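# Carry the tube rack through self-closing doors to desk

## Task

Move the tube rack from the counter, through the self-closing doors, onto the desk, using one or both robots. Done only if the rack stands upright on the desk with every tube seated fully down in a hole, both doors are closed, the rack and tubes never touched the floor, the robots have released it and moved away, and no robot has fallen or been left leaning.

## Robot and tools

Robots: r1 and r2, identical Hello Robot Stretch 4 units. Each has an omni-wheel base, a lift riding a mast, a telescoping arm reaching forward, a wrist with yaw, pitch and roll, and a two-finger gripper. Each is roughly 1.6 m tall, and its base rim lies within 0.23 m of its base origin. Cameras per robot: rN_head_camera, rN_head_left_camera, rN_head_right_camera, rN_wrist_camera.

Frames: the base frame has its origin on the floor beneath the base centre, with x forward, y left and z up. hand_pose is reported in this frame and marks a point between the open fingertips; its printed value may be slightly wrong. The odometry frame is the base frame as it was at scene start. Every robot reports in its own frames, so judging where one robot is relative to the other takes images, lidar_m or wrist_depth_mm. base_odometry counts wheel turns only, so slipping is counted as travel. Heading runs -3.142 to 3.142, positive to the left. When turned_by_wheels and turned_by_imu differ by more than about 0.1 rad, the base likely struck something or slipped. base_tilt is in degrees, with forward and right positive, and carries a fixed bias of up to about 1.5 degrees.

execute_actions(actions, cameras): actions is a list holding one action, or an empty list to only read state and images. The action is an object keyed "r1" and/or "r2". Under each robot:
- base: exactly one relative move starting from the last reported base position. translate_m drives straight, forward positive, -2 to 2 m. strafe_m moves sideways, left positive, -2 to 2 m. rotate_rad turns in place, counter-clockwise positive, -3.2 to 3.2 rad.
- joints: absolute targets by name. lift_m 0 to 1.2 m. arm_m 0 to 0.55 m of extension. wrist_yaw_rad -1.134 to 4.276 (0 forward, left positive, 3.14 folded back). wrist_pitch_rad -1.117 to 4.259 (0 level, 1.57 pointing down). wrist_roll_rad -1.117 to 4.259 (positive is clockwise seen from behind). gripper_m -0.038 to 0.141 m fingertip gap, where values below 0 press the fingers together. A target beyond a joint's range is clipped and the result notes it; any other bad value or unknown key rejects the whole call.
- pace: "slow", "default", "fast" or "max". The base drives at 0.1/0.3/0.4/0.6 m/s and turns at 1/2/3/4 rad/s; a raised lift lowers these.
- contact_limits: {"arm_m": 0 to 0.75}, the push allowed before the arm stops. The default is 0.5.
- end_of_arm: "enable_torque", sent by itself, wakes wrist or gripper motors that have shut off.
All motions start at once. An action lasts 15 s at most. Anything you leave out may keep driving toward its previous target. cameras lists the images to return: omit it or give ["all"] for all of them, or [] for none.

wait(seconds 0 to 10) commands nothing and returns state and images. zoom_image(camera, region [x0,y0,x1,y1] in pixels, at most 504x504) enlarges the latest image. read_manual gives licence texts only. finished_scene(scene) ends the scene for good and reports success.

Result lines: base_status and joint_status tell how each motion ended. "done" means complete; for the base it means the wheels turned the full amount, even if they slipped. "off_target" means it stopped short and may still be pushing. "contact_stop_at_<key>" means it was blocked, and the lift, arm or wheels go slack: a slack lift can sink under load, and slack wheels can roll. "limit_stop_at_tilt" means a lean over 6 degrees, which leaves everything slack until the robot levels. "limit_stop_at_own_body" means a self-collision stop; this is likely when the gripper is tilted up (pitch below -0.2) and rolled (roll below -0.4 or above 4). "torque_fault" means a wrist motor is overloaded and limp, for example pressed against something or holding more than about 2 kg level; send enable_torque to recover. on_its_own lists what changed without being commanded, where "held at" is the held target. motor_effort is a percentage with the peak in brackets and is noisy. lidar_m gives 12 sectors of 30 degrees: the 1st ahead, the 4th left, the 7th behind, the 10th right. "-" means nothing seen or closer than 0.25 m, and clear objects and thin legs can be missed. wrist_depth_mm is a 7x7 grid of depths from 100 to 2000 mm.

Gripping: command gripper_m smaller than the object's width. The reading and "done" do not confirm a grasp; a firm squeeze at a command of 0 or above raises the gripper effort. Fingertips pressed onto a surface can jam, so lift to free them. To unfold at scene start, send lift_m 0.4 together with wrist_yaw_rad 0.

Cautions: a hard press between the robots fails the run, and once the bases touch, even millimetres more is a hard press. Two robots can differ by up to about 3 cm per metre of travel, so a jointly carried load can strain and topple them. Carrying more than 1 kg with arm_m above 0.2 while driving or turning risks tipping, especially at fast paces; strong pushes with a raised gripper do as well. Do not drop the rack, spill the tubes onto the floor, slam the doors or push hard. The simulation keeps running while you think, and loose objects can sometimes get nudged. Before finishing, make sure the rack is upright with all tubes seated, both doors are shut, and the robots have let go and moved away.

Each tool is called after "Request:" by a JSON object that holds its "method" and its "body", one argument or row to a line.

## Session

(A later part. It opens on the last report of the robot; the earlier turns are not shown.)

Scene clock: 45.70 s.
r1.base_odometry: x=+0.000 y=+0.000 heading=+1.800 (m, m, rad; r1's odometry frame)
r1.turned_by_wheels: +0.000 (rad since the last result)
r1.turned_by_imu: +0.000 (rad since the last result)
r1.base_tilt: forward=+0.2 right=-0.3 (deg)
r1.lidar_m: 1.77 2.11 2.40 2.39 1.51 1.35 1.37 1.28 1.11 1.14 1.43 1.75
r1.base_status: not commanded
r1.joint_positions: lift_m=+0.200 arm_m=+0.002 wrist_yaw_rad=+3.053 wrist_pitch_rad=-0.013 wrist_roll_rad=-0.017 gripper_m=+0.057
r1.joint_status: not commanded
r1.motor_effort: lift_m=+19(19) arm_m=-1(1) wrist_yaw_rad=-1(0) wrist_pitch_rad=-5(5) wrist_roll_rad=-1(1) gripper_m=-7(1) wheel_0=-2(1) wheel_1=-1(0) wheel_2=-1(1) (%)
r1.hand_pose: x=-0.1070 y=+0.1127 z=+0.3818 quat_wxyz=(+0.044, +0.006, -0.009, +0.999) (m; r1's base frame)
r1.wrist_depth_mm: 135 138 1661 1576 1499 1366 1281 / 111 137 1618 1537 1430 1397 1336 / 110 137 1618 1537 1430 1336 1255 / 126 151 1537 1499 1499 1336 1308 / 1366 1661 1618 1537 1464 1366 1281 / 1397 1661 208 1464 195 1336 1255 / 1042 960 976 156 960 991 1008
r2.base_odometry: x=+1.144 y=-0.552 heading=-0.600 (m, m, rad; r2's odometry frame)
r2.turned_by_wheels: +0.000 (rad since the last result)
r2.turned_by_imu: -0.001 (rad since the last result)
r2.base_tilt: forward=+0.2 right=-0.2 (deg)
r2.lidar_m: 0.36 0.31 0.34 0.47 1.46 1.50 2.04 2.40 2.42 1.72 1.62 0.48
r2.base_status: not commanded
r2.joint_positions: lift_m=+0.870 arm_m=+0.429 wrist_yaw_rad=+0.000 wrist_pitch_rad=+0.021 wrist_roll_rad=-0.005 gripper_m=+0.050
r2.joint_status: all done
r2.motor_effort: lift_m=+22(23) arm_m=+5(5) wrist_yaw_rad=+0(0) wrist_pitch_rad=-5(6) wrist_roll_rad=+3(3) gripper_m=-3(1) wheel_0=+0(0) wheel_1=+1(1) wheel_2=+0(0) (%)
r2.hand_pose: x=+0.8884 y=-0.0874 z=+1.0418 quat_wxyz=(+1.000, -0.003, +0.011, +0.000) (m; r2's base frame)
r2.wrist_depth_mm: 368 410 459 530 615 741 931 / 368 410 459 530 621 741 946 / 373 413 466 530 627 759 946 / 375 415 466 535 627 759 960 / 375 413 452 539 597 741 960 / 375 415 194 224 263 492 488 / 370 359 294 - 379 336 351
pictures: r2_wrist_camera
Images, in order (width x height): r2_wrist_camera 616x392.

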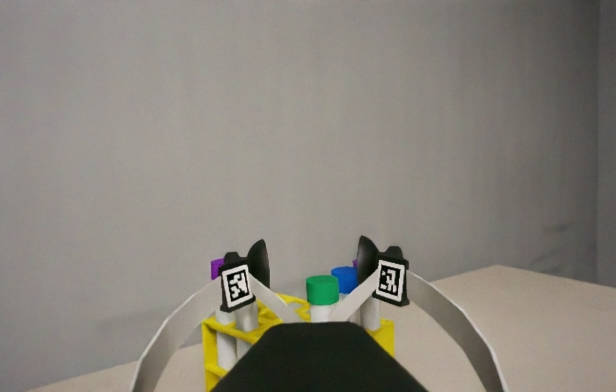

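Request:
{"method": "execute_actions", "body": {
  "actions": [
    {"r2":{"joints":{"lift_m":1.2,"arm_m":0.55,"gripper_m":0.14,"wrist_pitch_rad":1.57}}}
  ],
  "cameras": ["r2_head_camera","r2_wrist_camera"]
}}

Scene clock: 49.30 s.
r1.base_odometry: x=+0.000 y=+0.000 heading=+1.800 (m, m, rad; r1's odometry frame)
r1.turned_by_wheels: +0.000 (rad since the last result)
r1.turned_by_imu: -0.001 (rad since the last result)
r1.base_tilt: forward=+0.2 right=-0.3 (deg)
r1.lidar_m: 1.79 2.11 2.40 2.38 1.53 1.36 1.36 1.28 1.09 1.10 1.42 1.76
r1.base_status: not commanded
r1.joint_positions: lift_m=+0.200 arm_m=+0.002 wrist_yaw_rad=+3.053 wrist_pitch_rad=-0.013 wrist_roll_rad=-0.017 gripper_m=+0.057
r1.joint_status: not commanded
r1.motor_effort: lift_m=+19(19) arm_m=-1(1) wrist_yaw_rad=+0(0) wrist_pitch_rad=-4(4) wrist_roll_rad=-1(1) gripper_m=-2(4) wheel_0=-1(1) wheel_1=-1(1) wheel_2=-1(1) (%)
r1.hand_pose: x=-0.1070 y=+0.1127 z=+0.3818 quat_wxyz=(+0.044, +0.006, -0.009, +0.999) (m; r1's base frame)
r1.wrist_depth_mm: 135 138 1618 1464 1430 1366 1281 / 111 137 1576 1576 1430 1366 1308 / 111 138 1576 1576 1464 1336 1281 / 126 151 1576 1537 1464 1336 1336 / 1397 1708 1618 1537 1430 1336 1336 / 1397 1618 208 1499 195 1366 1281 / 1078 946 960 157 946 976 1008
r2.base_odometry: x=+1.144 y=-0.552 heading=-0.600 (m, m, rad; r2's odometry frame)
r2.turned_by_wheels: +0.000 (rad since the last result)
r2.turned_by_imu: -0.002 (rad since the last result)
r2.base_tilt: forward=+0.2 right=+0.0 (deg)
r2.lidar_m: 0.34 0.32 0.34 0.48 1.46 1.52 2.07 2.39 2.41 1.72 1.63 0.48
r2.base_status: not commanded
r2.joint_positions: lift_m=+1.200 arm_m=+0.549 wrist_yaw_rad=+0.000 wrist_pitch_rad=+1.570 wrist_roll_rad=-0.006 gripper_m=+0.140
r2.joint_status: all done
r2.motor_effort: lift_m=+21(21) arm_m=+4(9) wrist_yaw_rad=+0(13) wrist_pitch_rad=+1(85) wrist_roll_rad=+4(4) gripper_m=+1(3) wheel_0=+0(1) wheel_1=-1(1) wheel_2=+0(5) (%)
r2.hand_pose: x=+0.7203 y=-0.0874 z=+1.0895 quat_wxyz=(+0.707, -0.002, +0.707, +0.002) (m; r2's base frame)
r2.wrist_depth_mm: 397 397 397 320 394 392 392 / 402 399 397 397 394 394 394 / 402 399 399 397 399 397 394 / 404 402 402 399 399 399 399 / 407 404 404 402 399 402 399 / 407 407 407 163 402 402 404 / 410 410 410 - 404 404 1336
pictures: r2_head_camera, r2_wrist_camera
Images, in order (width x height): r2_head_camera 420x560, r2_wrist_camera 616x392.

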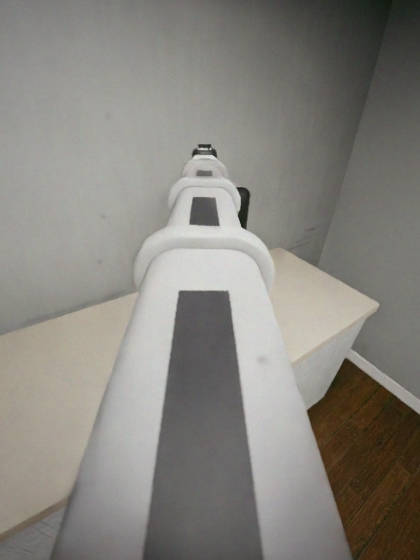

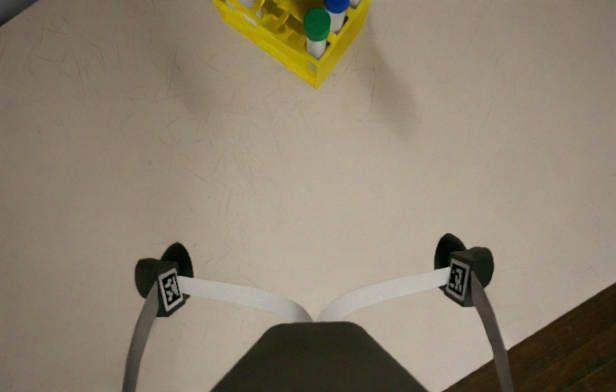

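Request:
{"method": "execute_actions", "body": {
  "actions": [
    {"r2":{"base":{"rotate_rad":0.6},"joints":{"arm_m":0.05,"wrist_pitch_rad":0}}}
  ],
  "cameras": []
}}

Request:
{"method": "execute_actions", "body": {
  "actions": [
    {"r2":{"base":{"strafe_m":-0.84},"joints":{"lift_m":0.765}}}
  ],
  "cameras": []
}}

Request:
{"method": "execute_actions", "body": {
  "actions": [
    {"r2":{"base":{"rotate_rad":0.4}}}
  ],
  "cameras": ["r2_head_camera","r2_wrist_camera"]
}}

Scene clock: 54.80 s.
r1.base_odometry: x=+0.000 y=+0.000 heading=+1.800 (m, m, rad; r1's odometry frame)
r1.turned_by_wheels: +0.000 (rad since the last result)
r1.turned_by_imu: -0.002 (rad since the last result)
r1.base_tilt: forward=+0.3 right=-0.2 (deg)
r1.lidar_m: 1.77 2.12 2.43 2.38 1.51 1.34 1.37 1.28 1.12 1.11 1.43 1.75
r1.base_status: not commanded
r1.joint_positions: lift_m=+0.200 arm_m=+0.002 wrist_yaw_rad=+3.053 wrist_pitch_rad=-0.013 wrist_roll_rad=-0.017 gripper_m=+0.057
r1.joint_status: not commanded
r1.motor_effort: lift_m=+19(19) arm_m=-1(1) wrist_yaw_rad=-1(2) wrist_pitch_rad=-4(4) wrist_roll_rad=-1(1) gripper_m=-5(4) wheel_0=-1(1) wheel_1=-1(1) wheel_2=+0(1) (%)
r1.hand_pose: x=-0.1070 y=+0.1127 z=+0.3818 quat_wxyz=(+0.044, +0.006, -0.009, +0.999) (m; r1's base frame)
r1.wrist_depth_mm: 134 138 1576 1537 1464 1397 1336 / 111 137 1618 1537 1430 1366 1308 / 110 137 1537 1499 1464 1366 1308 / 126 151 1661 1537 1430 1366 1281 / 1336 1708 1661 1576 1397 1366 1308 / 1397 1576 208 1464 196 1336 1281 / 1042 976 976 156 946 1008 991
r2.base_odometry: x=+1.144 y=-0.552 heading=+0.000 (m, m, rad; r2's odometry frame)
r2.turned_by_wheels: +0.600 (rad since the last result)
r2.turned_by_imu: +0.610 (rad since the last result)
r2.base_tilt: forward=+0.2 right=-0.1 (deg)
r2.lidar_m: 0.32 0.35 0.52 1.48 1.57 2.21 2.42 2.22 1.66 1.12 0.44 0.34
r2.base_status: done
r2.joint_positions: lift_m=+1.200 arm_m=+0.051 wrist_yaw_rad=+0.000 wrist_pitch_rad=+0.002 wrist_roll_rad=-0.006 gripper_m=+0.140
r2.joint_status: all done
r2.motor_effort: lift_m=+21(21) arm_m=-5(3) wrist_yaw_rad=+1(1) wrist_pitch_rad=-5(11) wrist_roll_rad=+4(4) gripper_m=+0(2) wheel_0=-1(5) wheel_1=-1(4) wheel_2=+0(5) (%)
r2.hand_pose: x=+0.5103 y=-0.0874 z=+1.3774 quat_wxyz=(+1.000, -0.003, +0.001, +0.000) (m; r2's base frame)
r2.wrist_depth_mm: 707 699 676 676 661 654 647 / 707 691 691 676 668 661 654 / 715 699 699 683 668 661 654 / 715 707 699 691 676 668 668 / 715 707 699 691 683 661 661 / 723 715 699 163 683 676 668 / 723 715 707 - 691 676 668
pictures: none
No camera images: the call's "cameras" was empty. Leave "cameras" out to get every camera's image.

Scene clock: 58.93 s.
r1.base_odometry: x=+0.000 y=+0.000 heading=+1.800 (m, m, rad; r1's odometry frame)
r1.turned_by_wheels: +0.000 (rad since the last result)
r1.turned_by_imu: -0.001 (rad since the last result)
r1.base_tilt: forward=+0.2 right=-0.3 (deg)
r1.lidar_m: 1.78 2.12 2.62 2.39 1.48 1.34 1.35 1.29 1.09 1.09 1.42 1.74
r1.base_status: not commanded
r1.joint_positions: lift_m=+0.200 arm_m=+0.002 wrist_yaw_rad=+3.053 wrist_pitch_rad=-0.013 wrist_roll_rad=-0.017 gripper_m=+0.057
r1.joint_status: not commanded
r1.motor_effort: lift_m=+19(19) arm_m=-1(1) wrist_yaw_rad=-1(1) wrist_pitch_rad=-5(3) wrist_roll_rad=-1(1) gripper_m=-5(6) wheel_0=-1(1) wheel_1=-1(1) wheel_2=-1(0) (%)
r1.hand_pose: x=-0.1070 y=+0.1127 z=+0.3818 quat_wxyz=(+0.044, +0.006, -0.009, +0.999) (m; r1's base frame)
r1.wrist_depth_mm: 134 138 1618 1499 1464 1397 1336 / 111 138 1576 1499 1397 1336 1308 / 111 137 1576 1537 1430 1336 1281 / 126 151 1618 1537 1464 1336 1308 / 1366 1708 1618 1499 1464 1336 1281 / 1397 1537 208 1499 195 1336 1281 / 1042 976 960 156 946 991 1025
r2.base_odometry: x=+1.144 y=-1.392 heading=+0.000 (m, m, rad; r2's odometry frame)
r2.turned_by_wheels: +0.000 (rad since the last result)
r2.turned_by_imu: -0.003 (rad since the last result)
r2.base_tilt: forward=+0.3 right=-0.1 (deg)
r2.lidar_m: 0.28 0.31 0.44 1.46 2.44 2.63 2.73 1.07 0.82 0.78 0.85 0.31
r2.base_status: done
r2.joint_positions: lift_m=+0.778 arm_m=+0.051 wrist_yaw_rad=+0.001 wrist_pitch_rad=-0.001 wrist_roll_rad=-0.005 gripper_m=+0.140
r2.joint_status: lift_m contact_stop (moved -0.421 of -0.435)
r2.on_its_own: lift_m is slack since a contact_stop (your +0.765 is given up)
r2.motor_effort: lift_m=+18(20) arm_m=-4(5) wrist_yaw_rad=-1(13) wrist_pitch_rad=+3(45) wrist_roll_rad=+2(1) gripper_m=+0(2) wheel_0=+0(13) wheel_1=+0(9) wheel_2=+2(3) (%)
r2.hand_pose: x=+0.5102 y=-0.0872 z=+0.9568 quat_wxyz=(+1.000, -0.003, +0.000, +0.000) (m; r2's base frame)
r2.wrist_depth_mm: 668 654 640 634 627 621 615 / 668 654 647 640 627 621 615 / 668 654 647 640 640 621 621 / 521 668 654 647 634 627 621 / 399 530 580 554 530 627 627 / 330 289 264 163 252 263 309 / 221 206 215 - 218 201 200
pictures: none
No camera images: the call's "cameras" was empty. Leave "cameras" out to get every camera's image.

not run: a stop came earlier in this reply.

Request:
{"method": "execute_actions", "body": {
  "actions": [
    {"r2":{"base":{"rotate_rad":0.4},"joints":{"lift_m":0.79}}}
  ],
  "cameras": ["r2_head_camera","r2_wrist_camera"]
}}

Scene clock: 60.70 s.
r1.base_odometry: x=+0.000 y=+0.000 heading=+1.800 (m, m, rad; r1's odometry frame)
r1.turned_by_wheels: +0.000 (rad since the last result)
r1.turned_by_imu: -0.001 (rad since the last result)
r1.base_tilt: forward=+0.2 right=-0.3 (deg)
r1.lidar_m: 1.77 2.14 2.60 2.41 1.51 1.35 1.37 1.26 1.11 1.11 1.41 1.75
r1.base_status: not commanded
r1.joint_positions: lift_m=+0.200 arm_m=+0.002 wrist_yaw_rad=+3.053 wrist_pitch_rad=-0.013 wrist_roll_rad=-0.017 gripper_m=+0.057
r1.joint_status: not commanded
r1.motor_effort: lift_m=+19(19) arm_m=-1(1) wrist_yaw_rad=-1(0) wrist_pitch_rad=-4(5) wrist_roll_rad=-1(1) gripper_m=-6(5) wheel_0=-1(1) wheel_1=+0(1) wheel_2=-1(1) (%)
r1.hand_pose: x=-0.1070 y=+0.1127 z=+0.3818 quat_wxyz=(+0.044, +0.006, -0.009, +0.999) (m; r1's base frame)
r1.wrist_depth_mm: 134 138 1576 1499 1464 1366 1281 / 111 138 1661 1537 1430 1366 1308 / 111 137 1537 1499 1430 1366 1308 / 126 150 1618 1499 1499 1336 1308 / 1336 1708 1576 1499 1430 1336 1336 / 1397 1618 208 1464 195 1366 1336 / 1060 960 960 156 946 991 976
r2.base_odometry: x=+1.144 y=-1.392 heading=+0.400 (m, m, rad; r2's odometry frame)
r2.turned_by_wheels: +0.400 (rad since the last result)
r2.turned_by_imu: +0.408 (rad since the last result)
r2.base_tilt: forward=+0.2 right=-0.1 (deg)
r2.lidar_m: 0.31 0.39 0.92 2.35 2.65 2.63 1.25 0.84 0.78 0.80 0.29 0.30
r2.base_status: done
r2.joint_positions: lift_m=+0.790 arm_m=+0.051 wrist_yaw_rad=+0.000 wrist_pitch_rad=+0.002 wrist_roll_rad=-0.006 gripper_m=+0.140
r2.joint_status: all done
r2.motor_effort: lift_m=+21(21) arm_m=-4(4) wrist_yaw_rad=+0(3) wrist_pitch_rad=-5(6) wrist_roll_rad=+3(4) gripper_m=-1(0) wheel_0=-1(8) wheel_1=+1(6) wheel_2=-1(7) (%)
r2.hand_pose: x=+0.5102 y=-0.0874 z=+0.9675 quat_wxyz=(+1.000, -0.003, +0.001, +0.000) (m; r2's base frame)
r2.wrist_depth_mm: 1060 904 788 691 627 564 517 / 1078 917 788 699 627 569 525 / 1078 917 788 707 627 569 525 / 1098 931 809 676 634 574 530 / 691 647 535 430 559 459 517 / 355 310 286 163 273 283 304 / 240 223 232 - 235 217 216
pictures: r2_head_camera, r2_wrist_camera
Images, in order (width x height): r2_head_camera 420x560, r2_wrist_camera 616x392.

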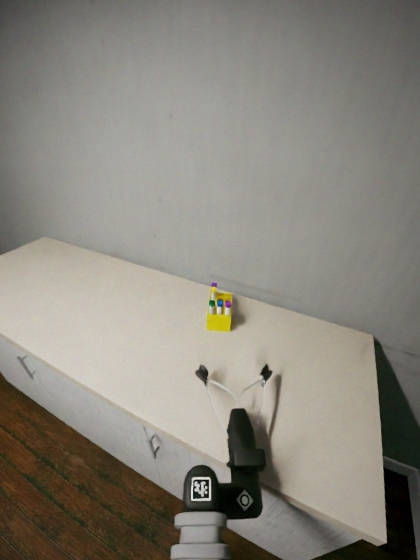

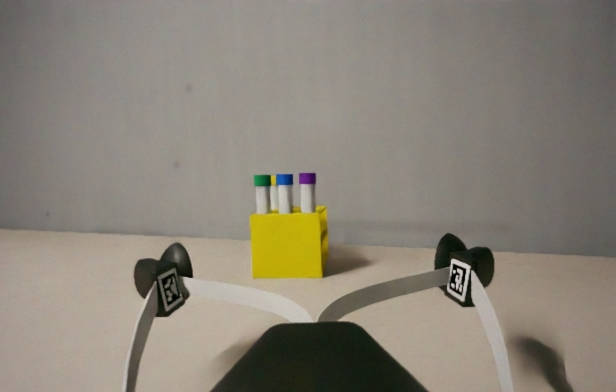

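Request:
{"method": "execute_actions", "body": {
  "actions": [
    {"r2":{"base":{"strafe_m":0.025},"joints":{"arm_m":0.29,"wrist_pitch_rad":0.1},"pace":"slow"}}
  ],
  "cameras": []
}}

Request:
{"method": "execute_actions", "body": {
  "actions": [
    {"r2":{"joints":{"gripper_m":0.02}}}
  ],
  "cameras": []
}}

Request:
{"method": "execute_actions", "body": {
  "actions": [
    {"r2":{"joints":{"lift_m":0.87,"wrist_pitch_rad":0}}}
  ],
  "cameras": ["r2_wrist_camera"]
}}

Scene clock: 65.67 s.
r1.base_odometry: x=+0.000 y=+0.000 heading=+1.800 (m, m, rad; r1's odometry frame)
r1.turned_by_wheels: +0.000 (rad since the last result)
r1.turned_by_imu: -0.002 (rad since the last result)
r1.base_tilt: forward=+0.2 right=-0.3 (deg)
r1.lidar_m: 1.75 2.14 2.60 2.39 1.51 1.35 1.36 1.29 1.11 1.13 1.41 1.76
r1.base_status: not commanded
r1.joint_positions: lift_m=+0.200 arm_m=+0.002 wrist_yaw_rad=+3.053 wrist_pitch_rad=-0.013 wrist_roll_rad=-0.017 gripper_m=+0.057
r1.joint_status: not commanded
r1.motor_effort: lift_m=+19(19) arm_m=-1(1) wrist_yaw_rad=-2(2) wrist_pitch_rad=-4(4) wrist_roll_rad=-1(1) gripper_m=-8(3) wheel_0=-1(1) wheel_1=+0(1) wheel_2=+0(0) (%)
r1.hand_pose: x=-0.1070 y=+0.1127 z=+0.3818 quat_wxyz=(+0.044, +0.006, -0.009, +0.999) (m; r1's base frame)
r1.wrist_depth_mm: 135 138 1618 1537 1464 1397 1308 / 111 138 1618 1499 1430 1366 1308 / 110 137 1618 1499 1430 1366 1366 / 126 151 1576 1499 1430 1397 1308 / 1366 1756 1618 1537 1430 1366 1255 / 1366 1576 208 1499 195 1336 1255 / 1060 946 960 156 960 991 991
r2.base_odometry: x=+1.134 y=-1.369 heading=+0.400 (m, m, rad; r2's odometry frame)
r2.turned_by_wheels: +0.000 (rad since the last result)
r2.turned_by_imu: -0.002 (rad since the last result)
r2.base_tilt: forward=+0.2 right=-0.2 (deg)
r2.lidar_m: 0.29 0.40 0.94 2.34 2.62 2.61 1.29 0.87 0.81 0.83 0.30 0.28
r2.base_status: done
r2.joint_positions: lift_m=+0.790 arm_m=+0.289 wrist_yaw_rad=-0.001 wrist_pitch_rad=+0.099 wrist_roll_rad=-0.006 gripper_m=+0.140
r2.joint_status: all done
r2.motor_effort: lift_m=+19(21) arm_m=+5(8) wrist_yaw_rad=+1(2) wrist_pitch_rad=+4(3) wrist_roll_rad=+3(4) gripper_m=-1(1) wheel_0=-1(11) wheel_1=+1(4) wheel_2=-1(2) (%)
r2.hand_pose: x=+0.7469 y=-0.0876 z=+0.9397 quat_wxyz=(+0.999, -0.003, +0.049, +0.000) (m; r2's base frame)
r2.wrist_depth_mm: 676 580 508 452 404 370 345 / 691 597 517 462 413 377 349 / 723 615 535 187 418 384 355 / 732 627 544 190 421 392 362 / 418 402 213 188 329 319 359 / 263 237 197 163 210 220 233 / 192 180 186 - 189 176 175
pictures: none
No camera images: the call's "cameras" was empty. Leave "cameras" out to get every camera's image.

Scene clock: 67.83 s.
r1.base_odometry: x=+0.000 y=+0.000 heading=+1.800 (m, m, rad; r1's odometry frame)
r1.turned_by_wheels: +0.000 (rad since the last result)
r1.turned_by_imu: -0.001 (rad since the last result)
r1.base_tilt: forward=+0.2 right=-0.3 (deg)
r1.lidar_m: 1.75 2.13 2.59 2.38 1.52 1.35 1.36 1.29 1.10 1.11 1.41 1.73
r1.base_status: not commanded
r1.joint_positions: lift_m=+0.200 arm_m=+0.002 wrist_yaw_rad=+3.053 wrist_pitch_rad=-0.013 wrist_roll_rad=-0.017 gripper_m=+0.057
r1.joint_status: not commanded
r1.motor_effort: lift_m=+19(19) arm_m=-1(1) wrist_yaw_rad=-2(1) wrist_pitch_rad=-5(5) wrist_roll_rad=-1(1) gripper_m=-4(4) wheel_0=-1(2) wheel_1=-1(0) wheel_2=+0(1) (%)
r1.hand_pose: x=-0.1070 y=+0.1127 z=+0.3818 quat_wxyz=(+0.044, +0.006, -0.009, +0.999) (m; r1's base frame)
r1.wrist_depth_mm: 135 138 1576 1537 1430 1366 1308 / 111 137 1576 1499 1430 1366 1308 / 110 137 1618 1499 1430 1397 1281 / 126 151 1618 1537 1430 1397 1281 / 1366 1618 1618 1499 1430 1397 1308 / 1430 1618 208 1464 195 1336 1281 / 1060 960 960 156 946 991 991
r2.base_odometry: x=+1.134 y=-1.369 heading=+0.400 (m, m, rad; r2's odometry frame)
r2.turned_by_wheels: +0.000 (rad since the last result)
r2.turned_by_imu: -0.001 (rad since the last result)
r2.base_tilt: forward=+0.3 right=-0.1 (deg)
r2.lidar_m: 0.30 0.38 0.93 2.34 2.61 2.62 1.27 0.86 0.80 0.83 0.31 0.29
r2.base_status: not commanded
r2.joint_positions: lift_m=+0.790 arm_m=+0.289 wrist_yaw_rad=-0.001 wrist_pitch_rad=+0.099 wrist_roll_rad=-0.006 gripper_m=+0.020
r2.joint_status: all done
r2.motor_effort: lift_m=+18(19) arm_m=+6(6) wrist_yaw_rad=+2(2) wrist_pitch_rad=+3(4) wrist_roll_rad=+4(3) gripper_m=-24(26) wheel_0=-1(1) wheel_1=+1(1) wheel_2=-2(2) (%)
r2.hand_pose: x=+0.7469 y=-0.0876 z=+0.9397 quat_wxyz=(+0.999, -0.003, +0.049, +0.000) (m; r2's base frame)
r2.wrist_depth_mm: 676 580 508 452 407 370 345 / 691 597 521 459 413 377 349 / 715 609 530 175 413 384 355 / 723 627 544 176 415 392 364 / 415 402 173 170 169 355 359 / 263 224 175 173 171 174 233 / 192 179 178 - 179 177 175
pictures: none
No camera images: the call's "cameras" was empty. Leave "cameras" out to get every camera's image.

Scene clock: 69.13 s.
r1.base_odometry: x=+0.000 y=+0.000 heading=+1.800 (m, m, rad; r1's odometry frame)
r1.turned_by_wheels: +0.000 (rad since the last result)
r1.turned_by_imu: +0.000 (rad since the last result)
r1.base_tilt: forward=+0.2 right=-0.2 (deg)
r1.lidar_m: 1.75 2.13 2.60 2.39 1.52 1.35 1.37 1.28 1.11 1.11 1.42 1.75
r1.base_status: not commanded
r1.joint_positions: lift_m=+0.200 arm_m=+0.002 wrist_yaw_rad=+3.053 wrist_pitch_rad=-0.013 wrist_roll_rad=-0.017 gripper_m=+0.057
r1.joint_status: not commanded
r1.motor_effort: lift_m=+19(19) arm_m=-1(1) wrist_yaw_rad=-1(2) wrist_pitch_rad=-5(5) wrist_roll_rad=-1(1) gripper_m=-1(4) wheel_0=-1(1) wheel_1=-1(1) wheel_2=-1(1) (%)
r1.hand_pose: x=-0.1070 y=+0.1127 z=+0.3818 quat_wxyz=(+0.044, +0.006, -0.009, +0.999) (m; r1's base frame)
r1.wrist_depth_mm: 134 138 1618 1537 1430 1366 1308 / 111 138 1618 1464 1430 1366 1308 / 110 137 1537 1537 1430 1336 1308 / 126 151 1618 1537 1430 1366 1308 / 1430 1661 1576 1537 1430 1308 1308 / 1366 1618 208 1464 196 1336 1308 / 1042 960 946 156 946 960 1008
r2.base_odometry: x=+1.134 y=-1.369 heading=+0.400 (m, m, rad; r2's odometry frame)
r2.turned_by_wheels: +0.000 (rad since the last result)
r2.turned_by_imu: +0.000 (rad since the last result)
r2.base_tilt: forward=+0.2 right=-0.1 (deg)
r2.lidar_m: 0.29 0.39 0.93 2.34 2.61 2.62 1.29 0.87 0.80 0.83 0.31 0.29
r2.base_status: not commanded
r2.joint_positions: lift_m=+0.870 arm_m=+0.289 wrist_yaw_rad=+0.000 wrist_pitch_rad=+0.004 wrist_roll_rad=-0.006 gripper_m=+0.020
r2.joint_status: all done
r2.motor_effort: lift_m=+22(22) arm_m=+5(5) wrist_yaw_rad=+0(3) wrist_pitch_rad=-10(15) wrist_roll_rad=+4(3) gripper_m=-22(22) wheel_0=+0(1) wheel_1=+1(1) wheel_2=-1(2) (%)
r2.hand_pose: x=+0.7485 y=-0.0875 z=+1.0469 quat_wxyz=(+1.000, -0.003, +0.002, +0.000) (m; r2's base frame)
r2.wrist_depth_mm: 715 609 535 469 424 384 355 / 732 621 535 473 424 384 357 / 741 627 544 174 418 389 362 / 750 627 549 173 413 392 362 / 759 640 173 170 169 394 366 / 597 488 175 172 171 174 364 / 407 373 368 - 373 370 362
pictures: r2_wrist_camera
Images, in order (width x height): r2_wrist_camera 616x392.

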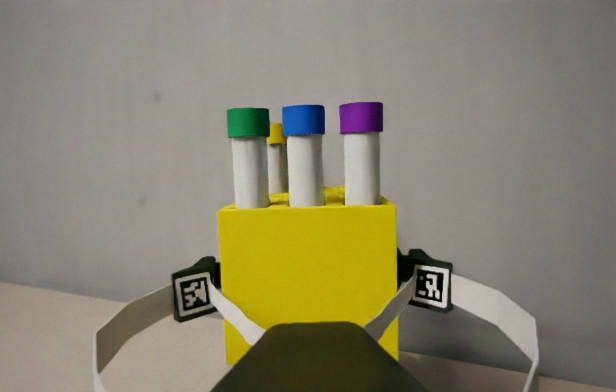

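Request:
{"method": "execute_actions", "body": {
  "actions": [
    {"r1":{"base":{"rotate_rad":-0.23}},"r2":{"joints":{"arm_m":0.02}}}
  ],
  "cameras": []
}}

Request:
{"method": "execute_actions", "body": {
  "actions": [
    {"r1":{"base":{"strafe_m":0.7}},"r2":{"base":{"translate_m":-0.5}}}
  ],
  "cameras": []
}}

Request:
{"method": "execute_actions", "body": {
  "actions": [
    {"r1":{"base":{"translate_m":1.3}},"r2":{"base":{"rotate_rad":-2.8},"pace":"slow"}}
  ],
  "cameras": ["r1_head_camera","r2_head_camera"]
}}

Scene clock: 72.37 s.
r1.base_odometry: x=+0.000 y=+0.000 heading=+1.570 (m, m, rad; r1's odometry frame)
r1.turned_by_wheels: -0.230 (rad since the last result)
r1.turned_by_imu: -0.232 (rad since the last result)
r1.base_tilt: forward=+0.2 right=-0.3 (deg)
r1.lidar_m: 1.76 1.91 2.58 2.95 1.73 1.37 1.34 1.47 1.13 1.09 1.20 1.78
r1.base_status: done
r1.joint_positions: lift_m=+0.200 arm_m=+0.002 wrist_yaw_rad=+3.053 wrist_pitch_rad=-0.013 wrist_roll_rad=-0.017 gripper_m=+0.057
r1.joint_status: not commanded
r1.motor_effort: lift_m=+19(19) arm_m=-1(1) wrist_yaw_rad=-4(0) wrist_pitch_rad=-4(4) wrist_roll_rad=-1(1) gripper_m=-2(2) wheel_0=+1(3) wheel_1=+0(6) wheel_2=+0(7) (%)
r1.hand_pose: x=-0.1070 y=+0.1127 z=+0.3818 quat_wxyz=(+0.044, +0.006, -0.009, +0.999) (m; r1's base frame)
r1.wrist_depth_mm: 135 138 1499 1499 1537 1499 1537 / 110 137 1499 1537 1499 1464 1499 / 111 137 1537 1499 1499 1499 1464 / 126 151 1499 1499 1499 1537 1499 / 1499 1537 1537 1499 1499 1499 1499 / 1499 1464 208 1499 196 1499 1464 / 1042 960 976 156 917 976 991
r2.base_odometry: x=+1.134 y=-1.369 heading=+0.400 (m, m, rad; r2's odometry frame)
r2.turned_by_wheels: +0.000 (rad since the last result)
r2.turned_by_imu: -0.001 (rad since the last result)
r2.base_tilt: forward=+0.2 right=-0.1 (deg)
r2.lidar_m: 0.31 0.40 0.92 2.33 2.62 2.62 1.28 0.87 0.81 0.82 0.30 0.29
r2.base_status: not commanded
r2.joint_positions: lift_m=+0.870 arm_m=+0.021 wrist_yaw_rad=+0.000 wrist_pitch_rad=+0.004 wrist_roll_rad=-0.006 gripper_m=+0.020
r2.joint_status: all done
r2.motor_effort: lift_m=+21(21) arm_m=-5(6) wrist_yaw_rad=+0(0) wrist_pitch_rad=-10(8) wrist_roll_rad=+4(3) gripper_m=-24(23) wheel_0=-1(0) wheel_1=+1(1) wheel_2=-1(1) (%)
r2.hand_pose: x=+0.4803 y=-0.0875 z=+1.0469 quat_wxyz=(+1.000, -0.003, +0.002, +0.000) (m; r2's base frame)
r2.wrist_depth_mm: 1118 946 820 723 661 597 554 / 1118 960 842 732 654 597 554 / 1160 976 842 174 647 609 554 / 1160 991 854 173 640 609 559 / 1118 946 174 170 169 615 564 / 603 492 175 172 171 174 517 / 410 379 373 - 377 370 366
pictures: none
No camera images: the call's "cameras" was empty. Leave "cameras" out to get every camera's image.

Scene clock: 76.03 s.
r1.base_odometry: x=-0.700 y=+0.001 heading=+1.570 (m, m, rad; r1's odometry frame)
r1.turned_by_wheels: +0.000 (rad since the last result)
r1.turned_by_imu: +0.000 (rad since the last result)
r1.base_tilt: forward=+0.2 right=-0.2 (deg)
r1.lidar_m: 1.84 1.72 1.76 2.26 1.64 1.30 1.27 1.40 1.87 1.80 1.98 1.83
r1.base_status: done
r1.joint_positions: lift_m=+0.200 arm_m=+0.002 wrist_yaw_rad=+3.053 wrist_pitch_rad=-0.013 wrist_roll_rad=-0.017 gripper_m=+0.057
r1.joint_status: not commanded
r1.motor_effort: lift_m=+19(19) arm_m=-1(1) wrist_yaw_rad=-3(2) wrist_pitch_rad=-5(5) wrist_roll_rad=-1(1) gripper_m=-2(4) wheel_0=+1(9) wheel_1=-1(5) wheel_2=+0(1) (%)
r1.hand_pose: x=-0.1070 y=+0.1127 z=+0.3818 quat_wxyz=(+0.044, +0.006, -0.009, +0.999) (m; r1's base frame)
r1.wrist_depth_mm: 135 138 1397 1430 1430 1397 1397 / 111 137 1430 1397 1397 1397 1397 / 110 138 1430 1397 1397 1430 1397 / 126 151 1430 1430 1397 1397 1397 / 1397 1397 1397 1397 1397 1430 1397 / 1397 1366 209 1397 196 1397 1430 / 1060 960 960 156 946 991 1008
r2.base_odometry: x=+0.674 y=-1.563 heading=+0.400 (m, m, rad; r2's odometry frame)
r2.turned_by_wheels: +0.000 (rad since the last result)
r2.turned_by_imu: +0.001 (rad since the last result)
r2.base_tilt: forward=+0.2 right=-0.1 (deg)
r2.lidar_m: 0.39 0.99 2.49 2.56 1.74 3.33 0.94 0.64 0.59 0.60 0.79 0.72
r2.base_status: done
r2.joint_positions: lift_m=+0.870 arm_m=+0.021 wrist_yaw_rad=+0.000 wrist_pitch_rad=+0.003 wrist_roll_rad=-0.006 gripper_m=+0.020
r2.joint_status: not commanded
r2.motor_effort: lift_m=+20(21) arm_m=-5(5) wrist_yaw_rad=+1(1) wrist_pitch_rad=-9(9) wrist_roll_rad=+4(4) gripper_m=-21(23) wheel_0=+0(2) wheel_1=-1(5) wheel_2=+0(9) (%)
r2.hand_pose: x=+0.4803 y=-0.0874 z=+1.0470 quat_wxyz=(+1.000, -0.003, +0.002, +0.000) (m; r2's base frame)
r2.wrist_depth_mm: 1863 1576 1397 1229 1098 991 904 / 1921 1618 1397 1229 1078 991 917 / 1921 1618 1397 174 1078 991 917 / 1921 1618 1397 173 1078 1008 931 / 1160 1098 173 170 169 917 931 / 917 723 175 173 171 174 904 / 931 750 683 - 484 455 418
pictures: none
No camera images: the call's "cameras" was empty. Leave "cameras" out to get every camera's image.

Scene clock: 81.87 s.
r1.base_odometry: x=-0.699 y=+1.301 heading=+1.570 (m, m, rad; r1's odometry frame)
r1.turned_by_wheels: +0.000 (rad since the last result)
r1.turned_by_imu: -0.006 (rad since the last result)
r1.base_tilt: forward=+0.2 right=-0.2 (deg)
r1.lidar_m: 0.54 0.62 0.87 0.93 2.27 2.60 2.55 2.56 2.03 1.52 0.71 0.56
r1.base_status: done
r1.joint_positions: lift_m=+0.200 arm_m=+0.002 wrist_yaw_rad=+3.053 wrist_pitch_rad=-0.013 wrist_roll_rad=-0.017 gripper_m=+0.057
r1.joint_status: not commanded
r1.motor_effort: lift_m=+19(19) arm_m=-1(1) wrist_yaw_rad=-1(1) wrist_pitch_rad=-4(4) wrist_roll_rad=-1(1) gripper_m=-4(1) wheel_0=+1(11) wheel_1=+0(3) wheel_2=+2(9) (%)
r1.hand_pose: x=-0.1070 y=+0.1127 z=+0.3818 quat_wxyz=(+0.044, +0.006, -0.009, +0.999) (m; r1's base frame)
r1.wrist_depth_mm: 135 138 - - - - - / 111 138 - - - - - / 110 137 - - - - - / 126 151 - - - - - / - - - - - - - / 1576 1618 207 1618 195 1464 1499 / 1078 960 976 156 960 976 976
r2.base_odometry: x=+0.674 y=-1.563 heading=-2.400 (m, m, rad; r2's odometry frame)
r2.turned_by_wheels: -2.800 (rad since the last result)
r2.turned_by_imu: -2.862 (rad since the last result)
r2.base_tilt: forward=+0.2 right=+0.0 (deg)
r2.lidar_m: 0.40 0.60 0.58 0.71 0.76 0.75 0.87 1.52 2.49 2.88 1.15 1.14
r2.base_status: done
r2.joint_positions: lift_m=+0.870 arm_m=+0.021 wrist_yaw_rad=+0.000 wrist_pitch_rad=+0.003 wrist_roll_rad=-0.006 gripper_m=+0.020
r2.joint_status: not commanded
r2.motor_effort: lift_m=+21(21) arm_m=-5(5) wrist_yaw_rad=-1(1) wrist_pitch_rad=-9(9) wrist_roll_rad=+3(2) gripper_m=-21(25) wheel_0=+2(6) wheel_1=+2(6) wheel_2=+0(5) (%)
r2.hand_pose: x=+0.4803 y=-0.0874 z=+1.0470 quat_wxyz=(+1.000, -0.003, +0.002, +0.000) (m; r2's base frame)
r2.wrist_depth_mm: 421 492 585 732 960 1397 - / 424 488 585 699 976 1397 - / 424 488 544 173 960 1397 - / 421 492 539 173 960 1397 - / 421 492 173 170 169 1397 - / 421 462 175 172 171 174 - / 421 492 559 - 1060 1397 -
pictures: r1_head_camera, r2_head_camera
Images, in order (width x height): r1_head_camera 420x560, r2_head_camera 420x560.

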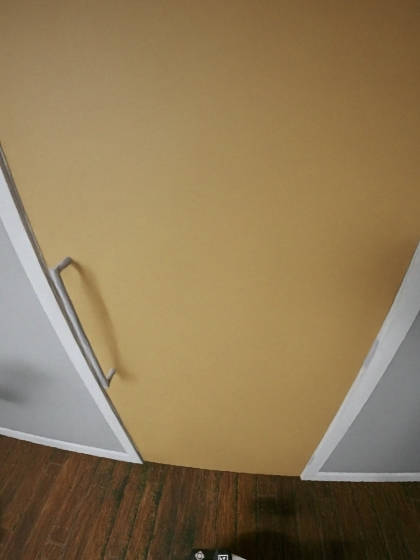

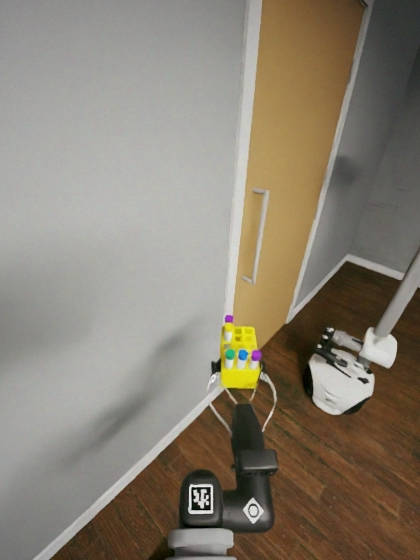

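Door is recessed; push.

Request:
{"method": "execute_actions", "body": {
  "actions": [
    {"r1":{"base":{"translate_m":1.0},"pace":"slow"}}
  ],
  "cameras": ["r1_head_camera","r1_head_left_camera"]
}}

action 0: r1: "base": translate_m = 1.0 would last too long for one action: at the pace "slow" translate_m can be at most 0.766 in either direction: name a faster pace, or command the rest in another action

Request:
{"method": "execute_actions", "body": {
  "actions": [
    {"r1":{"base":{"translate_m":1.1}}}
  ],
  "cameras": ["r1_head_camera","r1_head_left_camera"]
}}

Scene clock: 87.03 s.
r1.base_odometry: x=-0.747 y=+1.738 heading=+1.368 (m, m, rad; r1's odometry frame)
r1.turned_by_wheels: -0.202 (rad since the last result)
r1.turned_by_imu: -0.135 (rad since the last result)
r1.base_tilt: forward=+0.2 right=-0.3 (deg)
r1.lidar_m: - 0.25 0.28 0.74 0.86 2.82 2.95 3.02 2.22 0.89 0.30 0.25
r1.base_status: translate_m contact_stop (by the wheels' count: +0.429 of +1.100)
r1.joint_positions: lift_m=+0.200 arm_m=+0.002 wrist_yaw_rad=+3.053 wrist_pitch_rad=-0.013 wrist_roll_rad=-0.017 gripper_m=+0.057
r1.joint_status: not commanded
r1.on_its_own: the wheels are slack since a contact_stop
r1.motor_effort: lift_m=+20(20) arm_m=-3(8) wrist_yaw_rad=-5(10) wrist_pitch_rad=-5(6) wrist_roll_rad=-1(1) gripper_m=-5(4) wheel_0=+0(20) wheel_1=+0(33) wheel_2=+0(36) (%)
r1.hand_pose: x=-0.1066 y=+0.1127 z=+0.3817 quat_wxyz=(+0.044, +0.006, -0.009, +0.999) (m; r1's base frame)
r1.wrist_depth_mm: 135 138 - - - - - / 111 138 - - - - - / 110 138 - - - - - / 126 151 - - - - - / - - - - - - - / 1576 1618 209 1618 196 1499 1430 / 1042 976 960 156 946 976 1008
r2.base_odometry: x=+0.674 y=-1.563 heading=-2.400 (m, m, rad; r2's odometry frame)
r2.turned_by_wheels: +0.000 (rad since the last result)
r2.turned_by_imu: -0.002 (rad since the last result)
r2.base_tilt: forward=+0.2 right=-0.1 (deg)
r2.lidar_m: 0.39 0.59 0.59 0.69 0.75 0.75 0.87 1.49 2.49 2.87 3.34 1.09
r2.base_status: not commanded
r2.joint_positions: lift_m=+0.870 arm_m=+0.021 wrist_yaw_rad=+0.000 wrist_pitch_rad=+0.003 wrist_roll_rad=-0.006 gripper_m=+0.020
r2.joint_status: not commanded
r2.motor_effort: lift_m=+21(21) arm_m=-5(5) wrist_yaw_rad=+1(0) wrist_pitch_rad=-10(9) wrist_roll_rad=+4(3) gripper_m=-22(22) wheel_0=+2(2) wheel_1=+2(2) wheel_2=+0(0) (%)
r2.hand_pose: x=+0.4803 y=-0.0874 z=+1.0470 quat_wxyz=(+1.000, -0.003, +0.002, +0.000) (m; r2's base frame)
r2.wrist_depth_mm: 424 488 585 723 960 1229 1921 / 421 488 585 707 960 1397 1983 / 421 492 539 173 976 1397 1983 / 421 488 539 173 960 1397 1921 / 424 492 173 170 169 1430 1921 / 421 455 175 172 171 174 1921 / 421 492 554 - 1060 1430 931
pictures: r1_head_camera, r1_head_left_camera
Images, in order (width x height): r1_head_camera 420x560, r1_head_left_camera 420x672.

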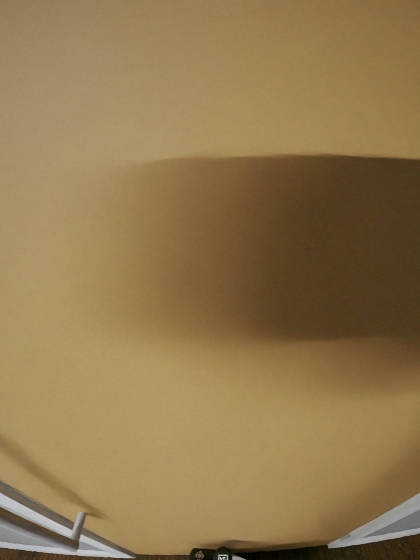

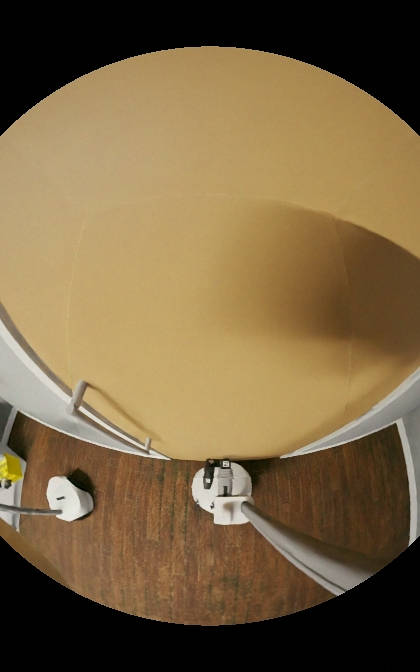

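Request:
{"method": "execute_actions", "body": {
  "actions": [
    {"r1":{"base":{"rotate_rad":0.14}},"r2":{"base":{"strafe_m":-0.5}}}
  ],
  "cameras": []
}}

Request:
{"method": "execute_actions", "body": {
  "actions": [
    {"r1":{"base":{"translate_m":-0.55},"joints":{"lift_m":0.8}}}
  ],
  "cameras": []
}}

Request:
{"method": "execute_actions", "body": {
  "actions": [
    {"r1":{"base":{"strafe_m":0.4},"joints":{"wrist_yaw_rad":0,"gripper_m":0.12}}}
  ],
  "cameras": ["r1_head_camera","r1_wrist_camera"]
}}

Scene clock: 91.50 s.
r1.base_odometry: x=-0.747 y=+1.738 heading=+1.508 (m, m, rad; r1's odometry frame)
r1.turned_by_wheels: +0.140 (rad since the last result)
r1.turned_by_imu: +0.139 (rad since the last result)
r1.base_tilt: forward=+0.2 right=-0.3 (deg)
r1.lidar_m: - 0.25 0.31 1.60 0.61 2.95 2.91 2.66 2.16 0.54 0.25 0.25
r1.base_status: done
r1.joint_positions: lift_m=+0.200 arm_m=+0.002 wrist_yaw_rad=+3.053 wrist_pitch_rad=-0.013 wrist_roll_rad=-0.017 gripper_m=+0.057
r1.joint_status: not commanded
r1.motor_effort: lift_m=+20(20) arm_m=-3(4) wrist_yaw_rad=-1(1) wrist_pitch_rad=-4(5) wrist_roll_rad=-1(1) gripper_m=-5(3) wheel_0=+0(0) wheel_1=+1(4) wheel_2=+0(6) (%)
r1.hand_pose: x=-0.1066 y=+0.1127 z=+0.3817 quat_wxyz=(+0.044, +0.006, -0.009, +0.999) (m; r1's base frame)
r1.wrist_depth_mm: 135 138 - - - - - / 111 138 - - - - - / 111 138 - - - - - / 126 151 - - - - - / - - - - - - - / 1576 1618 209 1537 195 1537 917 / 1078 960 946 156 960 976 904
r2.base_odometry: x=+0.336 y=-1.195 heading=-2.400 (m, m, rad; r2's odometry frame)
r2.turned_by_wheels: +0.000 (rad since the last result)
r2.turned_by_imu: -0.003 (rad since the last result)
r2.base_tilt: forward=+0.2 right=+0.0 (deg)
r2.lidar_m: 0.41 0.96 0.95 1.12 1.08 1.08 1.28 2.14 2.13 2.46 2.99 2.07
r2.base_status: done
r2.joint_positions: lift_m=+0.870 arm_m=+0.021 wrist_yaw_rad=+0.000 wrist_pitch_rad=+0.003 wrist_roll_rad=-0.006 gripper_m=+0.020
r2.joint_status: not commanded
r2.motor_effort: lift_m=+20(20) arm_m=-5(5) wrist_yaw_rad=+0(0) wrist_pitch_rad=-9(9) wrist_roll_rad=+5(3) gripper_m=-25(20) wheel_0=+0(9) wheel_1=+2(8) wheel_2=-1(1) (%)
r2.hand_pose: x=+0.4803 y=-0.0874 z=+1.0471 quat_wxyz=(+1.000, -0.003, +0.002, +0.000) (m; r2's base frame)
r2.wrist_depth_mm: 715 831 991 976 1618 - - / 715 842 991 1160 1618 - - / 715 842 917 173 1661 - - / 715 820 917 173 1661 - - / 715 820 173 170 170 - - / 723 768 175 173 171 173 - / 715 842 960 - 1808 - -
pictures: none
No camera images: the call's "cameras" was empty. Leave "cameras" out to get every camera's image.

Scene clock: 94.80 s.
r1.base_odometry: x=-0.782 y=+1.189 heading=+1.508 (m, m, rad; r1's odometry frame)
r1.turned_by_wheels: +0.000 (rad since the last result)
r1.turned_by_imu: +0.000 (rad since the last result)
r1.base_tilt: forward=+0.2 right=-0.2 (deg)
r1.lidar_m: 0.74 0.79 0.45 0.50 0.88 2.40 2.37 2.58 2.04 2.03 0.96 0.74
r1.base_status: done
r1.joint_positions: lift_m=+0.800 arm_m=+0.002 wrist_yaw_rad=+3.053 wrist_pitch_rad=-0.013 wrist_roll_rad=-0.017 gripper_m=+0.057
r1.joint_status: all done
r1.motor_effort: lift_m=+21(22) arm_m=-4(4) wrist_yaw_rad=-3(1) wrist_pitch_rad=-5(3) wrist_roll_rad=-1(1) gripper_m=+1(3) wheel_0=+0(6) wheel_1=+1(6) wheel_2=+0(8) (%)
r1.hand_pose: x=-0.1066 y=+0.1127 z=+0.9818 quat_wxyz=(+0.044, +0.006, -0.009, +0.999) (m; r1's base frame)
r1.wrist_depth_mm: 135 138 - - - - - / 111 138 - - - - - / 111 138 - - - - - / 126 151 - - - - - / - - - - - - - / - - 208 - 196 - - / - - - 156 - - -
r2.base_odometry: x=+0.336 y=-1.195 heading=-2.400 (m, m, rad; r2's odometry frame)
r2.turned_by_wheels: +0.000 (rad since the last result)
r2.turned_by_imu: -0.001 (rad since the last result)
r2.base_tilt: forward=+0.1 right=-0.1 (deg)
r2.lidar_m: 0.41 0.97 0.95 1.11 1.09 1.10 1.29 2.13 2.13 2.46 2.98 0.77
r2.base_status: not commanded
r2.joint_positions: lift_m=+0.870 arm_m=+0.021 wrist_yaw_rad=+0.000 wrist_pitch_rad=+0.003 wrist_roll_rad=-0.006 gripper_m=+0.020
r2.joint_status: not commanded
r2.motor_effort: lift_m=+20(20) arm_m=-5(5) wrist_yaw_rad=+1(1) wrist_pitch_rad=-9(9) wrist_roll_rad=+3(3) gripper_m=-21(24) wheel_0=+0(0) wheel_1=+2(2) wheel_2=-1(0) (%)
r2.hand_pose: x=+0.4803 y=-0.0874 z=+1.0471 quat_wxyz=(+1.000, -0.003, +0.002, +0.000) (m; r2's base frame)
r2.wrist_depth_mm: 723 831 1008 1255 1618 - - / 715 831 1008 1182 1661 - - / 715 831 917 174 1661 - - / 715 809 917 173 1618 654 585 / 723 820 174 170 169 569 - / 715 768 175 172 171 174 - / 723 831 946 - 1808 - -
pictures: none
No camera images: the call's "cameras" was empty. Leave "cameras" out to get every camera's image.

Scene clock: 97.47 s.
r1.base_odometry: x=-1.181 y=+1.214 heading=+1.508 (m, m, rad; r1's odometry frame)
r1.turned_by_wheels: +0.000 (rad since the last result)
r1.turned_by_imu: +0.000 (rad since the last result)
r1.base_tilt: forward=+0.2 right=-0.3 (deg)
r1.lidar_m: 0.73 0.88 0.25 0.25 0.39 2.35 2.32 2.54 2.46 2.17 1.03 0.80
r1.base_status: done
r1.joint_positions: lift_m=+0.800 arm_m=+0.002 wrist_yaw_rad=+0.000 wrist_pitch_rad=-0.013 wrist_roll_rad=-0.017 gripper_m=+0.120
r1.joint_status: all done
r1.motor_effort: lift_m=+21(21) arm_m=-4(4) wrist_yaw_rad=-2(6) wrist_pitch_rad=-5(5) wrist_roll_rad=-1(1) gripper_m=-3(3) wheel_0=+0(9) wheel_1=-2(4) wheel_2=+1(1) (%)
r1.hand_pose: x=+0.4615 y=-0.0873 z=+0.9818 quat_wxyz=(+1.000, -0.008, -0.007, +0.000) (m; r1's base frame)
r1.wrist_depth_mm: 615 609 591 574 564 554 539 / 615 609 585 574 574 554 539 / 615 603 591 580 564 554 544 / 615 603 585 580 569 554 539 / 615 597 597 580 564 554 544 / 615 211 569 580 200 544 535 / 615 597 591 146 564 549 535
r2.base_odometry: x=+0.336 y=-1.195 heading=-2.400 (m, m, rad; r2's odometry frame)
r2.turned_by_wheels: +0.000 (rad since the last result)
r2.turned_by_imu: -0.001 (rad since the last result)
r2.base_tilt: forward=+0.3 right=-0.1 (deg)
r2.lidar_m: 0.42 0.95 0.96 1.11 1.10 1.08 1.30 2.14 2.13 2.45 0.43 0.37
r2.base_status: not commanded
r2.joint_positions: lift_m=+0.870 arm_m=+0.021 wrist_yaw_rad=+0.000 wrist_pitch_rad=+0.003 wrist_roll_rad=-0.006 gripper_m=+0.020
r2.joint_status: not commanded
r2.motor_effort: lift_m=+20(20) arm_m=-5(5) wrist_yaw_rad=+0(1) wrist_pitch_rad=-8(8) wrist_roll_rad=+3(3) gripper_m=-20(21) wheel_0=+0(0) wheel_1=+1(2) wheel_2=-1(1) (%)
r2.hand_pose: x=+0.4803 y=-0.0874 z=+1.0471 quat_wxyz=(+1.000, -0.003, +0.002, +0.000) (m; r2's base frame)
r2.wrist_depth_mm: 723 831 1008 1229 1661 - - / 715 842 991 1205 1618 - - / 715 842 917 174 1618 - - / 715 820 917 173 289 285 252 / 715 809 174 170 170 279 249 / 723 768 175 172 171 174 - / 715 831 946 - 1756 - -
pictures: r1_head_camera, r1_wrist_camera
Images, in order (width x height): r1_head_camera 420x560, r1_wrist_camera 616x392.

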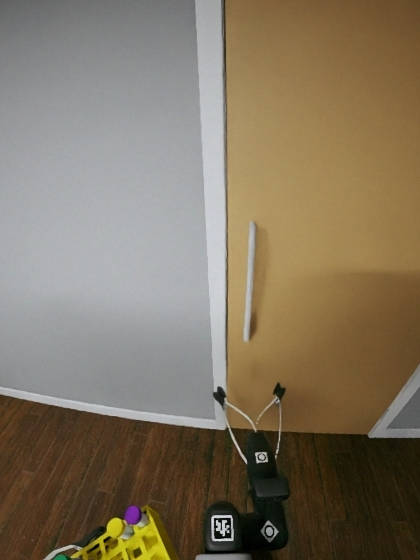

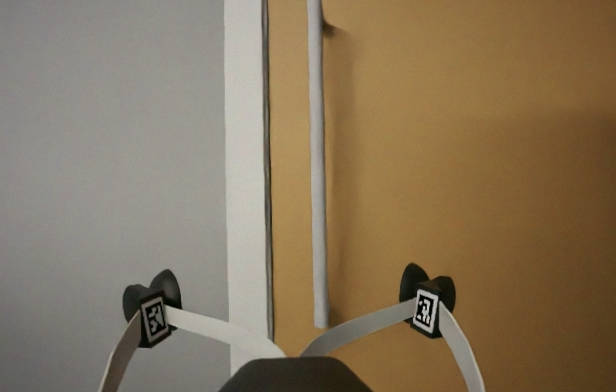

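Request:
{"method": "execute_actions", "body": {
  "actions": [
    {"r1":{"joints":{"lift_m":1.0,"gripper_m":0.09,"arm_m":0.29}},"r2":{"base":{"translate_m":-0.5}}}
  ],
  "cameras": ["r1_wrist_camera"]
}}

Request:
{"method": "execute_actions", "body": {
  "actions": [
    {"r1":{"joints":{"gripper_m":-0.02}}}
  ],
  "cameras": []
}}

Request:
{"method": "execute_actions", "body": {
  "actions": [
    {"r1":{"joints":{"arm_m":0.05},"pace":"slow"}}
  ],
  "cameras": ["r1_head_camera"]
}}

Scene clock: 102.07 s.
r1.base_odometry: x=-1.181 y=+1.214 heading=+1.508 (m, m, rad; r1's odometry frame)
r1.turned_by_wheels: +0.000 (rad since the last result)
r1.turned_by_imu: -0.001 (rad since the last result)
r1.base_tilt: forward=+0.2 right=-0.2 (deg)
r1.lidar_m: 0.72 0.86 1.31 0.50 0.49 2.35 2.31 2.56 2.46 2.15 1.04 0.79
r1.base_status: not commanded
r1.joint_positions: lift_m=+1.000 arm_m=+0.289 wrist_yaw_rad=+0.000 wrist_pitch_rad=-0.013 wrist_roll_rad=-0.017 gripper_m=+0.090
r1.joint_status: all done
r1.motor_effort: lift_m=+21(24) arm_m=+5(6) wrist_yaw_rad=-1(2) wrist_pitch_rad=-4(5) wrist_roll_rad=-1(1) gripper_m=-2(5) wheel_0=+0(0) wheel_1=-2(2) wheel_2=+1(0) (%)
r1.hand_pose: x=+0.7485 y=-0.0874 z=+1.1819 quat_wxyz=(+1.000, -0.008, -0.007, +0.000) (m; r1's base frame)
r1.wrist_depth_mm: 307 301 282 286 281 276 270 / 310 301 285 290 281 274 270 / 307 300 283 289 281 276 268 / 306 303 282 287 282 274 270 / 309 301 282 287 281 274 271 / 307 301 220 289 198 276 271 / 307 298 281 151 277 273 271
r2.base_odometry: x=+0.705 y=-0.857 heading=-2.400 (m, m, rad; r2's odometry frame)
r2.turned_by_wheels: +0.000 (rad since the last result)
r2.turned_by_imu: +0.001 (rad since the last result)
r2.base_tilt: forward=+0.2 right=-0.2 (deg)
r2.lidar_m: 0.41 1.31 1.30 0.86 0.74 0.73 0.86 1.78 1.78 2.05 3.34 0.85
r2.base_status: done
r2.joint_positions: lift_m=+0.870 arm_m=+0.021 wrist_yaw_rad=+0.000 wrist_pitch_rad=+0.003 wrist_roll_rad=-0.006 gripper_m=+0.020
r2.joint_status: not commanded
r2.motor_effort: lift_m=+20(20) arm_m=-5(5) wrist_yaw_rad=+2(2) wrist_pitch_rad=-9(9) wrist_roll_rad=+4(4) gripper_m=-22(22) wheel_0=+1(3) wheel_1=-1(5) wheel_2=-1(8) (%)
r2.hand_pose: x=+0.4802 y=-0.0874 z=+1.0471 quat_wxyz=(+1.000, -0.003, +0.002, +0.000) (m; r2's base frame)
r2.wrist_depth_mm: 1008 1138 1397 1708 - 768 - / 1008 1160 1397 1661 741 647 - / 1008 1160 1255 174 - - - / 991 1160 1255 173 - - - / 1008 1160 173 170 170 - - / 991 1098 175 172 171 174 - / 1008 1160 1308 - - 1863 -
pictures: r1_wrist_camera
Images, in order (width x height): r1_wrist_camera 616x392.

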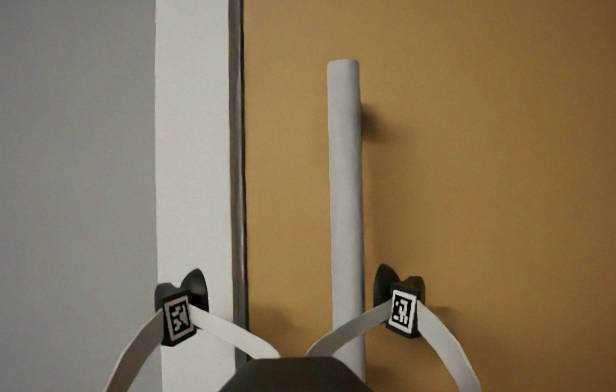

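Scene clock: 103.90 s.
r1.base_odometry: x=-1.181 y=+1.214 heading=+1.505 (m, m, rad; r1's odometry frame)
r1.turned_by_wheels: -0.003 (rad since the last result)
r1.turned_by_imu: -0.004 (rad since the last result)
r1.base_tilt: forward=+0.3 right=-0.3 (deg)
r1.lidar_m: 0.72 0.87 1.31 0.48 0.49 2.33 2.31 2.53 2.45 2.17 1.03 0.79
r1.base_status: not commanded
r1.joint_positions: lift_m=+1.000 arm_m=+0.289 wrist_yaw_rad=-0.021 wrist_pitch_rad=-0.013 wrist_roll_rad=-0.017 gripper_m=-0.019
r1.joint_status: all done
r1.on_its_own: wrist_yaw_rad is at rest, and its effort (+61) is outside its rest range (-13 to +13)
r1.motor_effort: lift_m=+21(21) arm_m=+4(5) wrist_yaw_rad=+61(59) wrist_pitch_rad=-4(3) wrist_roll_rad=-1(1) gripper_m=-17(18) wheel_0=-18(18) wheel_1=-8(8) wheel_2=-12(12) (%)
r1.hand_pose: x=+0.7468 y=-0.0935 z=+1.1819 quat_wxyz=(+1.000, -0.009, -0.007, -0.011) (m; r1's base frame)
r1.wrist_depth_mm: 300 282 273 272 268 267 266 / 301 282 273 271 270 266 265 / 300 283 274 270 268 266 264 / 300 281 274 272 268 267 264 / 300 281 273 270 268 266 265 / 298 282 206 202 182 267 264 / 298 279 272 202 270 210 264
r2.base_odometry: x=+0.705 y=-0.857 heading=-2.400 (m, m, rad; r2's odometry frame)
r2.turned_by_wheels: +0.000 (rad since the last result)
r2.turned_by_imu: -0.001 (rad since the last result)
r2.base_tilt: forward=+0.3 right=-0.3 (deg)
r2.lidar_m: 0.40 1.31 1.31 0.88 0.74 0.74 0.86 1.78 1.79 2.07 3.36 0.84
r2.base_status: not commanded
r2.joint_positions: lift_m=+0.870 arm_m=+0.021 wrist_yaw_rad=+0.000 wrist_pitch_rad=+0.003 wrist_roll_rad=-0.006 gripper_m=+0.020
r2.joint_status: not commanded
r2.motor_effort: lift_m=+20(20) arm_m=-5(4) wrist_yaw_rad=+1(1) wrist_pitch_rad=-10(9) wrist_roll_rad=+4(3) gripper_m=-22(20) wheel_0=+1(1) wheel_1=-1(1) wheel_2=-1(1) (%)
r2.hand_pose: x=+0.4802 y=-0.0874 z=+1.0471 quat_wxyz=(+1.000, -0.003, +0.002, +0.000) (m; r2's base frame)
r2.wrist_depth_mm: 1008 1160 1366 1708 - 768 - / 991 1160 1366 1661 741 647 - / 1008 1160 1255 173 - - - / 1008 1160 1255 173 - - - / 991 1160 174 170 169 - - / 991 1078 175 172 171 173 - / 991 1182 1281 - - 1921 -
pictures: none
No camera images: the call's "cameras" was empty. Leave "cameras" out to get every camera's image.

Scene clock: 107.90 s.
r1.base_odometry: x=-1.181 y=+1.214 heading=+1.506 (m, m, rad; r1's odometry frame)
r1.turned_by_wheels: +0.000 (rad since the last result)
r1.turned_by_imu: -0.125 (rad since the last result)
r1.base_tilt: forward=+0.3 right=-0.1 (deg)
r1.lidar_m: 0.48 0.82 1.10 1.60 0.45 2.43 2.34 2.45 2.57 2.48 1.08 0.58
r1.base_status: not commanded
r1.joint_positions: lift_m=+1.000 arm_m=+0.052 wrist_yaw_rad=-0.022 wrist_pitch_rad=-0.011 wrist_roll_rad=-0.017 gripper_m=-0.019
r1.joint_status: all done
r1.on_its_own: wrist_yaw_rad is at rest, and its effort (+64) is outside its rest range (-13 to +13)
r1.motor_effort: lift_m=+21(21) arm_m=-9(12) wrist_yaw_rad=+64(90) wrist_pitch_rad=-9(10) wrist_roll_rad=-1(1) gripper_m=-20(26) wheel_0=-22(30) wheel_1=-5(8) wheel_2=-6(12) (%)
r1.hand_pose: x=+0.5090 y=-0.0939 z=+1.1813 quat_wxyz=(+1.000, -0.009, -0.006, -0.011) (m; r1's base frame)
r1.wrist_depth_mm: 492 496 249 274 301 338 375 / 492 500 249 249 301 336 375 / 484 500 248 262 300 336 370 / 492 496 248 260 298 336 370 / 484 496 247 262 300 334 370 / 492 496 238 201 182 334 368 / 492 492 240 199 293 238 373
r2.base_odometry: x=+0.705 y=-0.857 heading=-2.400 (m, m, rad; r2's odometry frame)
r2.turned_by_wheels: +0.000 (rad since the last result)
r2.turned_by_imu: -0.002 (rad since the last result)
r2.base_tilt: forward=+0.3 right=-0.1 (deg)
r2.lidar_m: 0.41 1.29 1.30 0.86 0.74 0.73 0.87 1.78 1.79 2.07 3.35 0.82
r2.base_status: not commanded
r2.joint_positions: lift_m=+0.870 arm_m=+0.021 wrist_yaw_rad=+0.000 wrist_pitch_rad=+0.003 wrist_roll_rad=-0.006 gripper_m=+0.020
r2.joint_status: not commanded
r2.motor_effort: lift_m=+20(20) arm_m=-5(5) wrist_yaw_rad=+0(1) wrist_pitch_rad=-9(10) wrist_roll_rad=+4(3) gripper_m=-20(22) wheel_0=+1(0) wheel_1=-1(1) wheel_2=-1(1) (%)
r2.hand_pose: x=+0.4802 y=-0.0874 z=+1.0471 quat_wxyz=(+1.000, -0.003, +0.002, +0.000) (m; r2's base frame)
r2.wrist_depth_mm: 1008 1160 - 1576 - - - / 1008 1160 - 1464 661 647 - / 1008 1160 1255 174 750 - - / 1008 1160 1255 173 768 - - / 1008 1160 174 170 169 - - / 991 1098 176 172 171 174 - / 991 1160 1308 - 788 - -
pictures: r1_head_camera
Images, in order (width x height): r1_head_camera 420x560.

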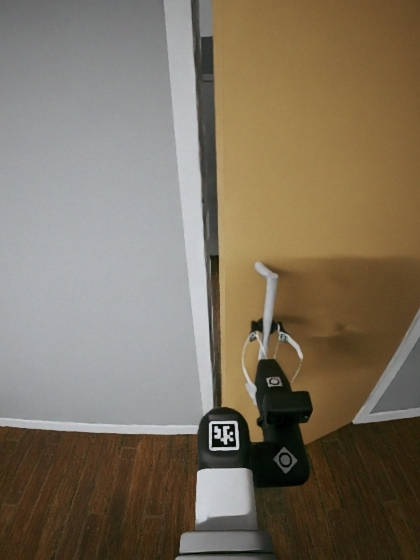

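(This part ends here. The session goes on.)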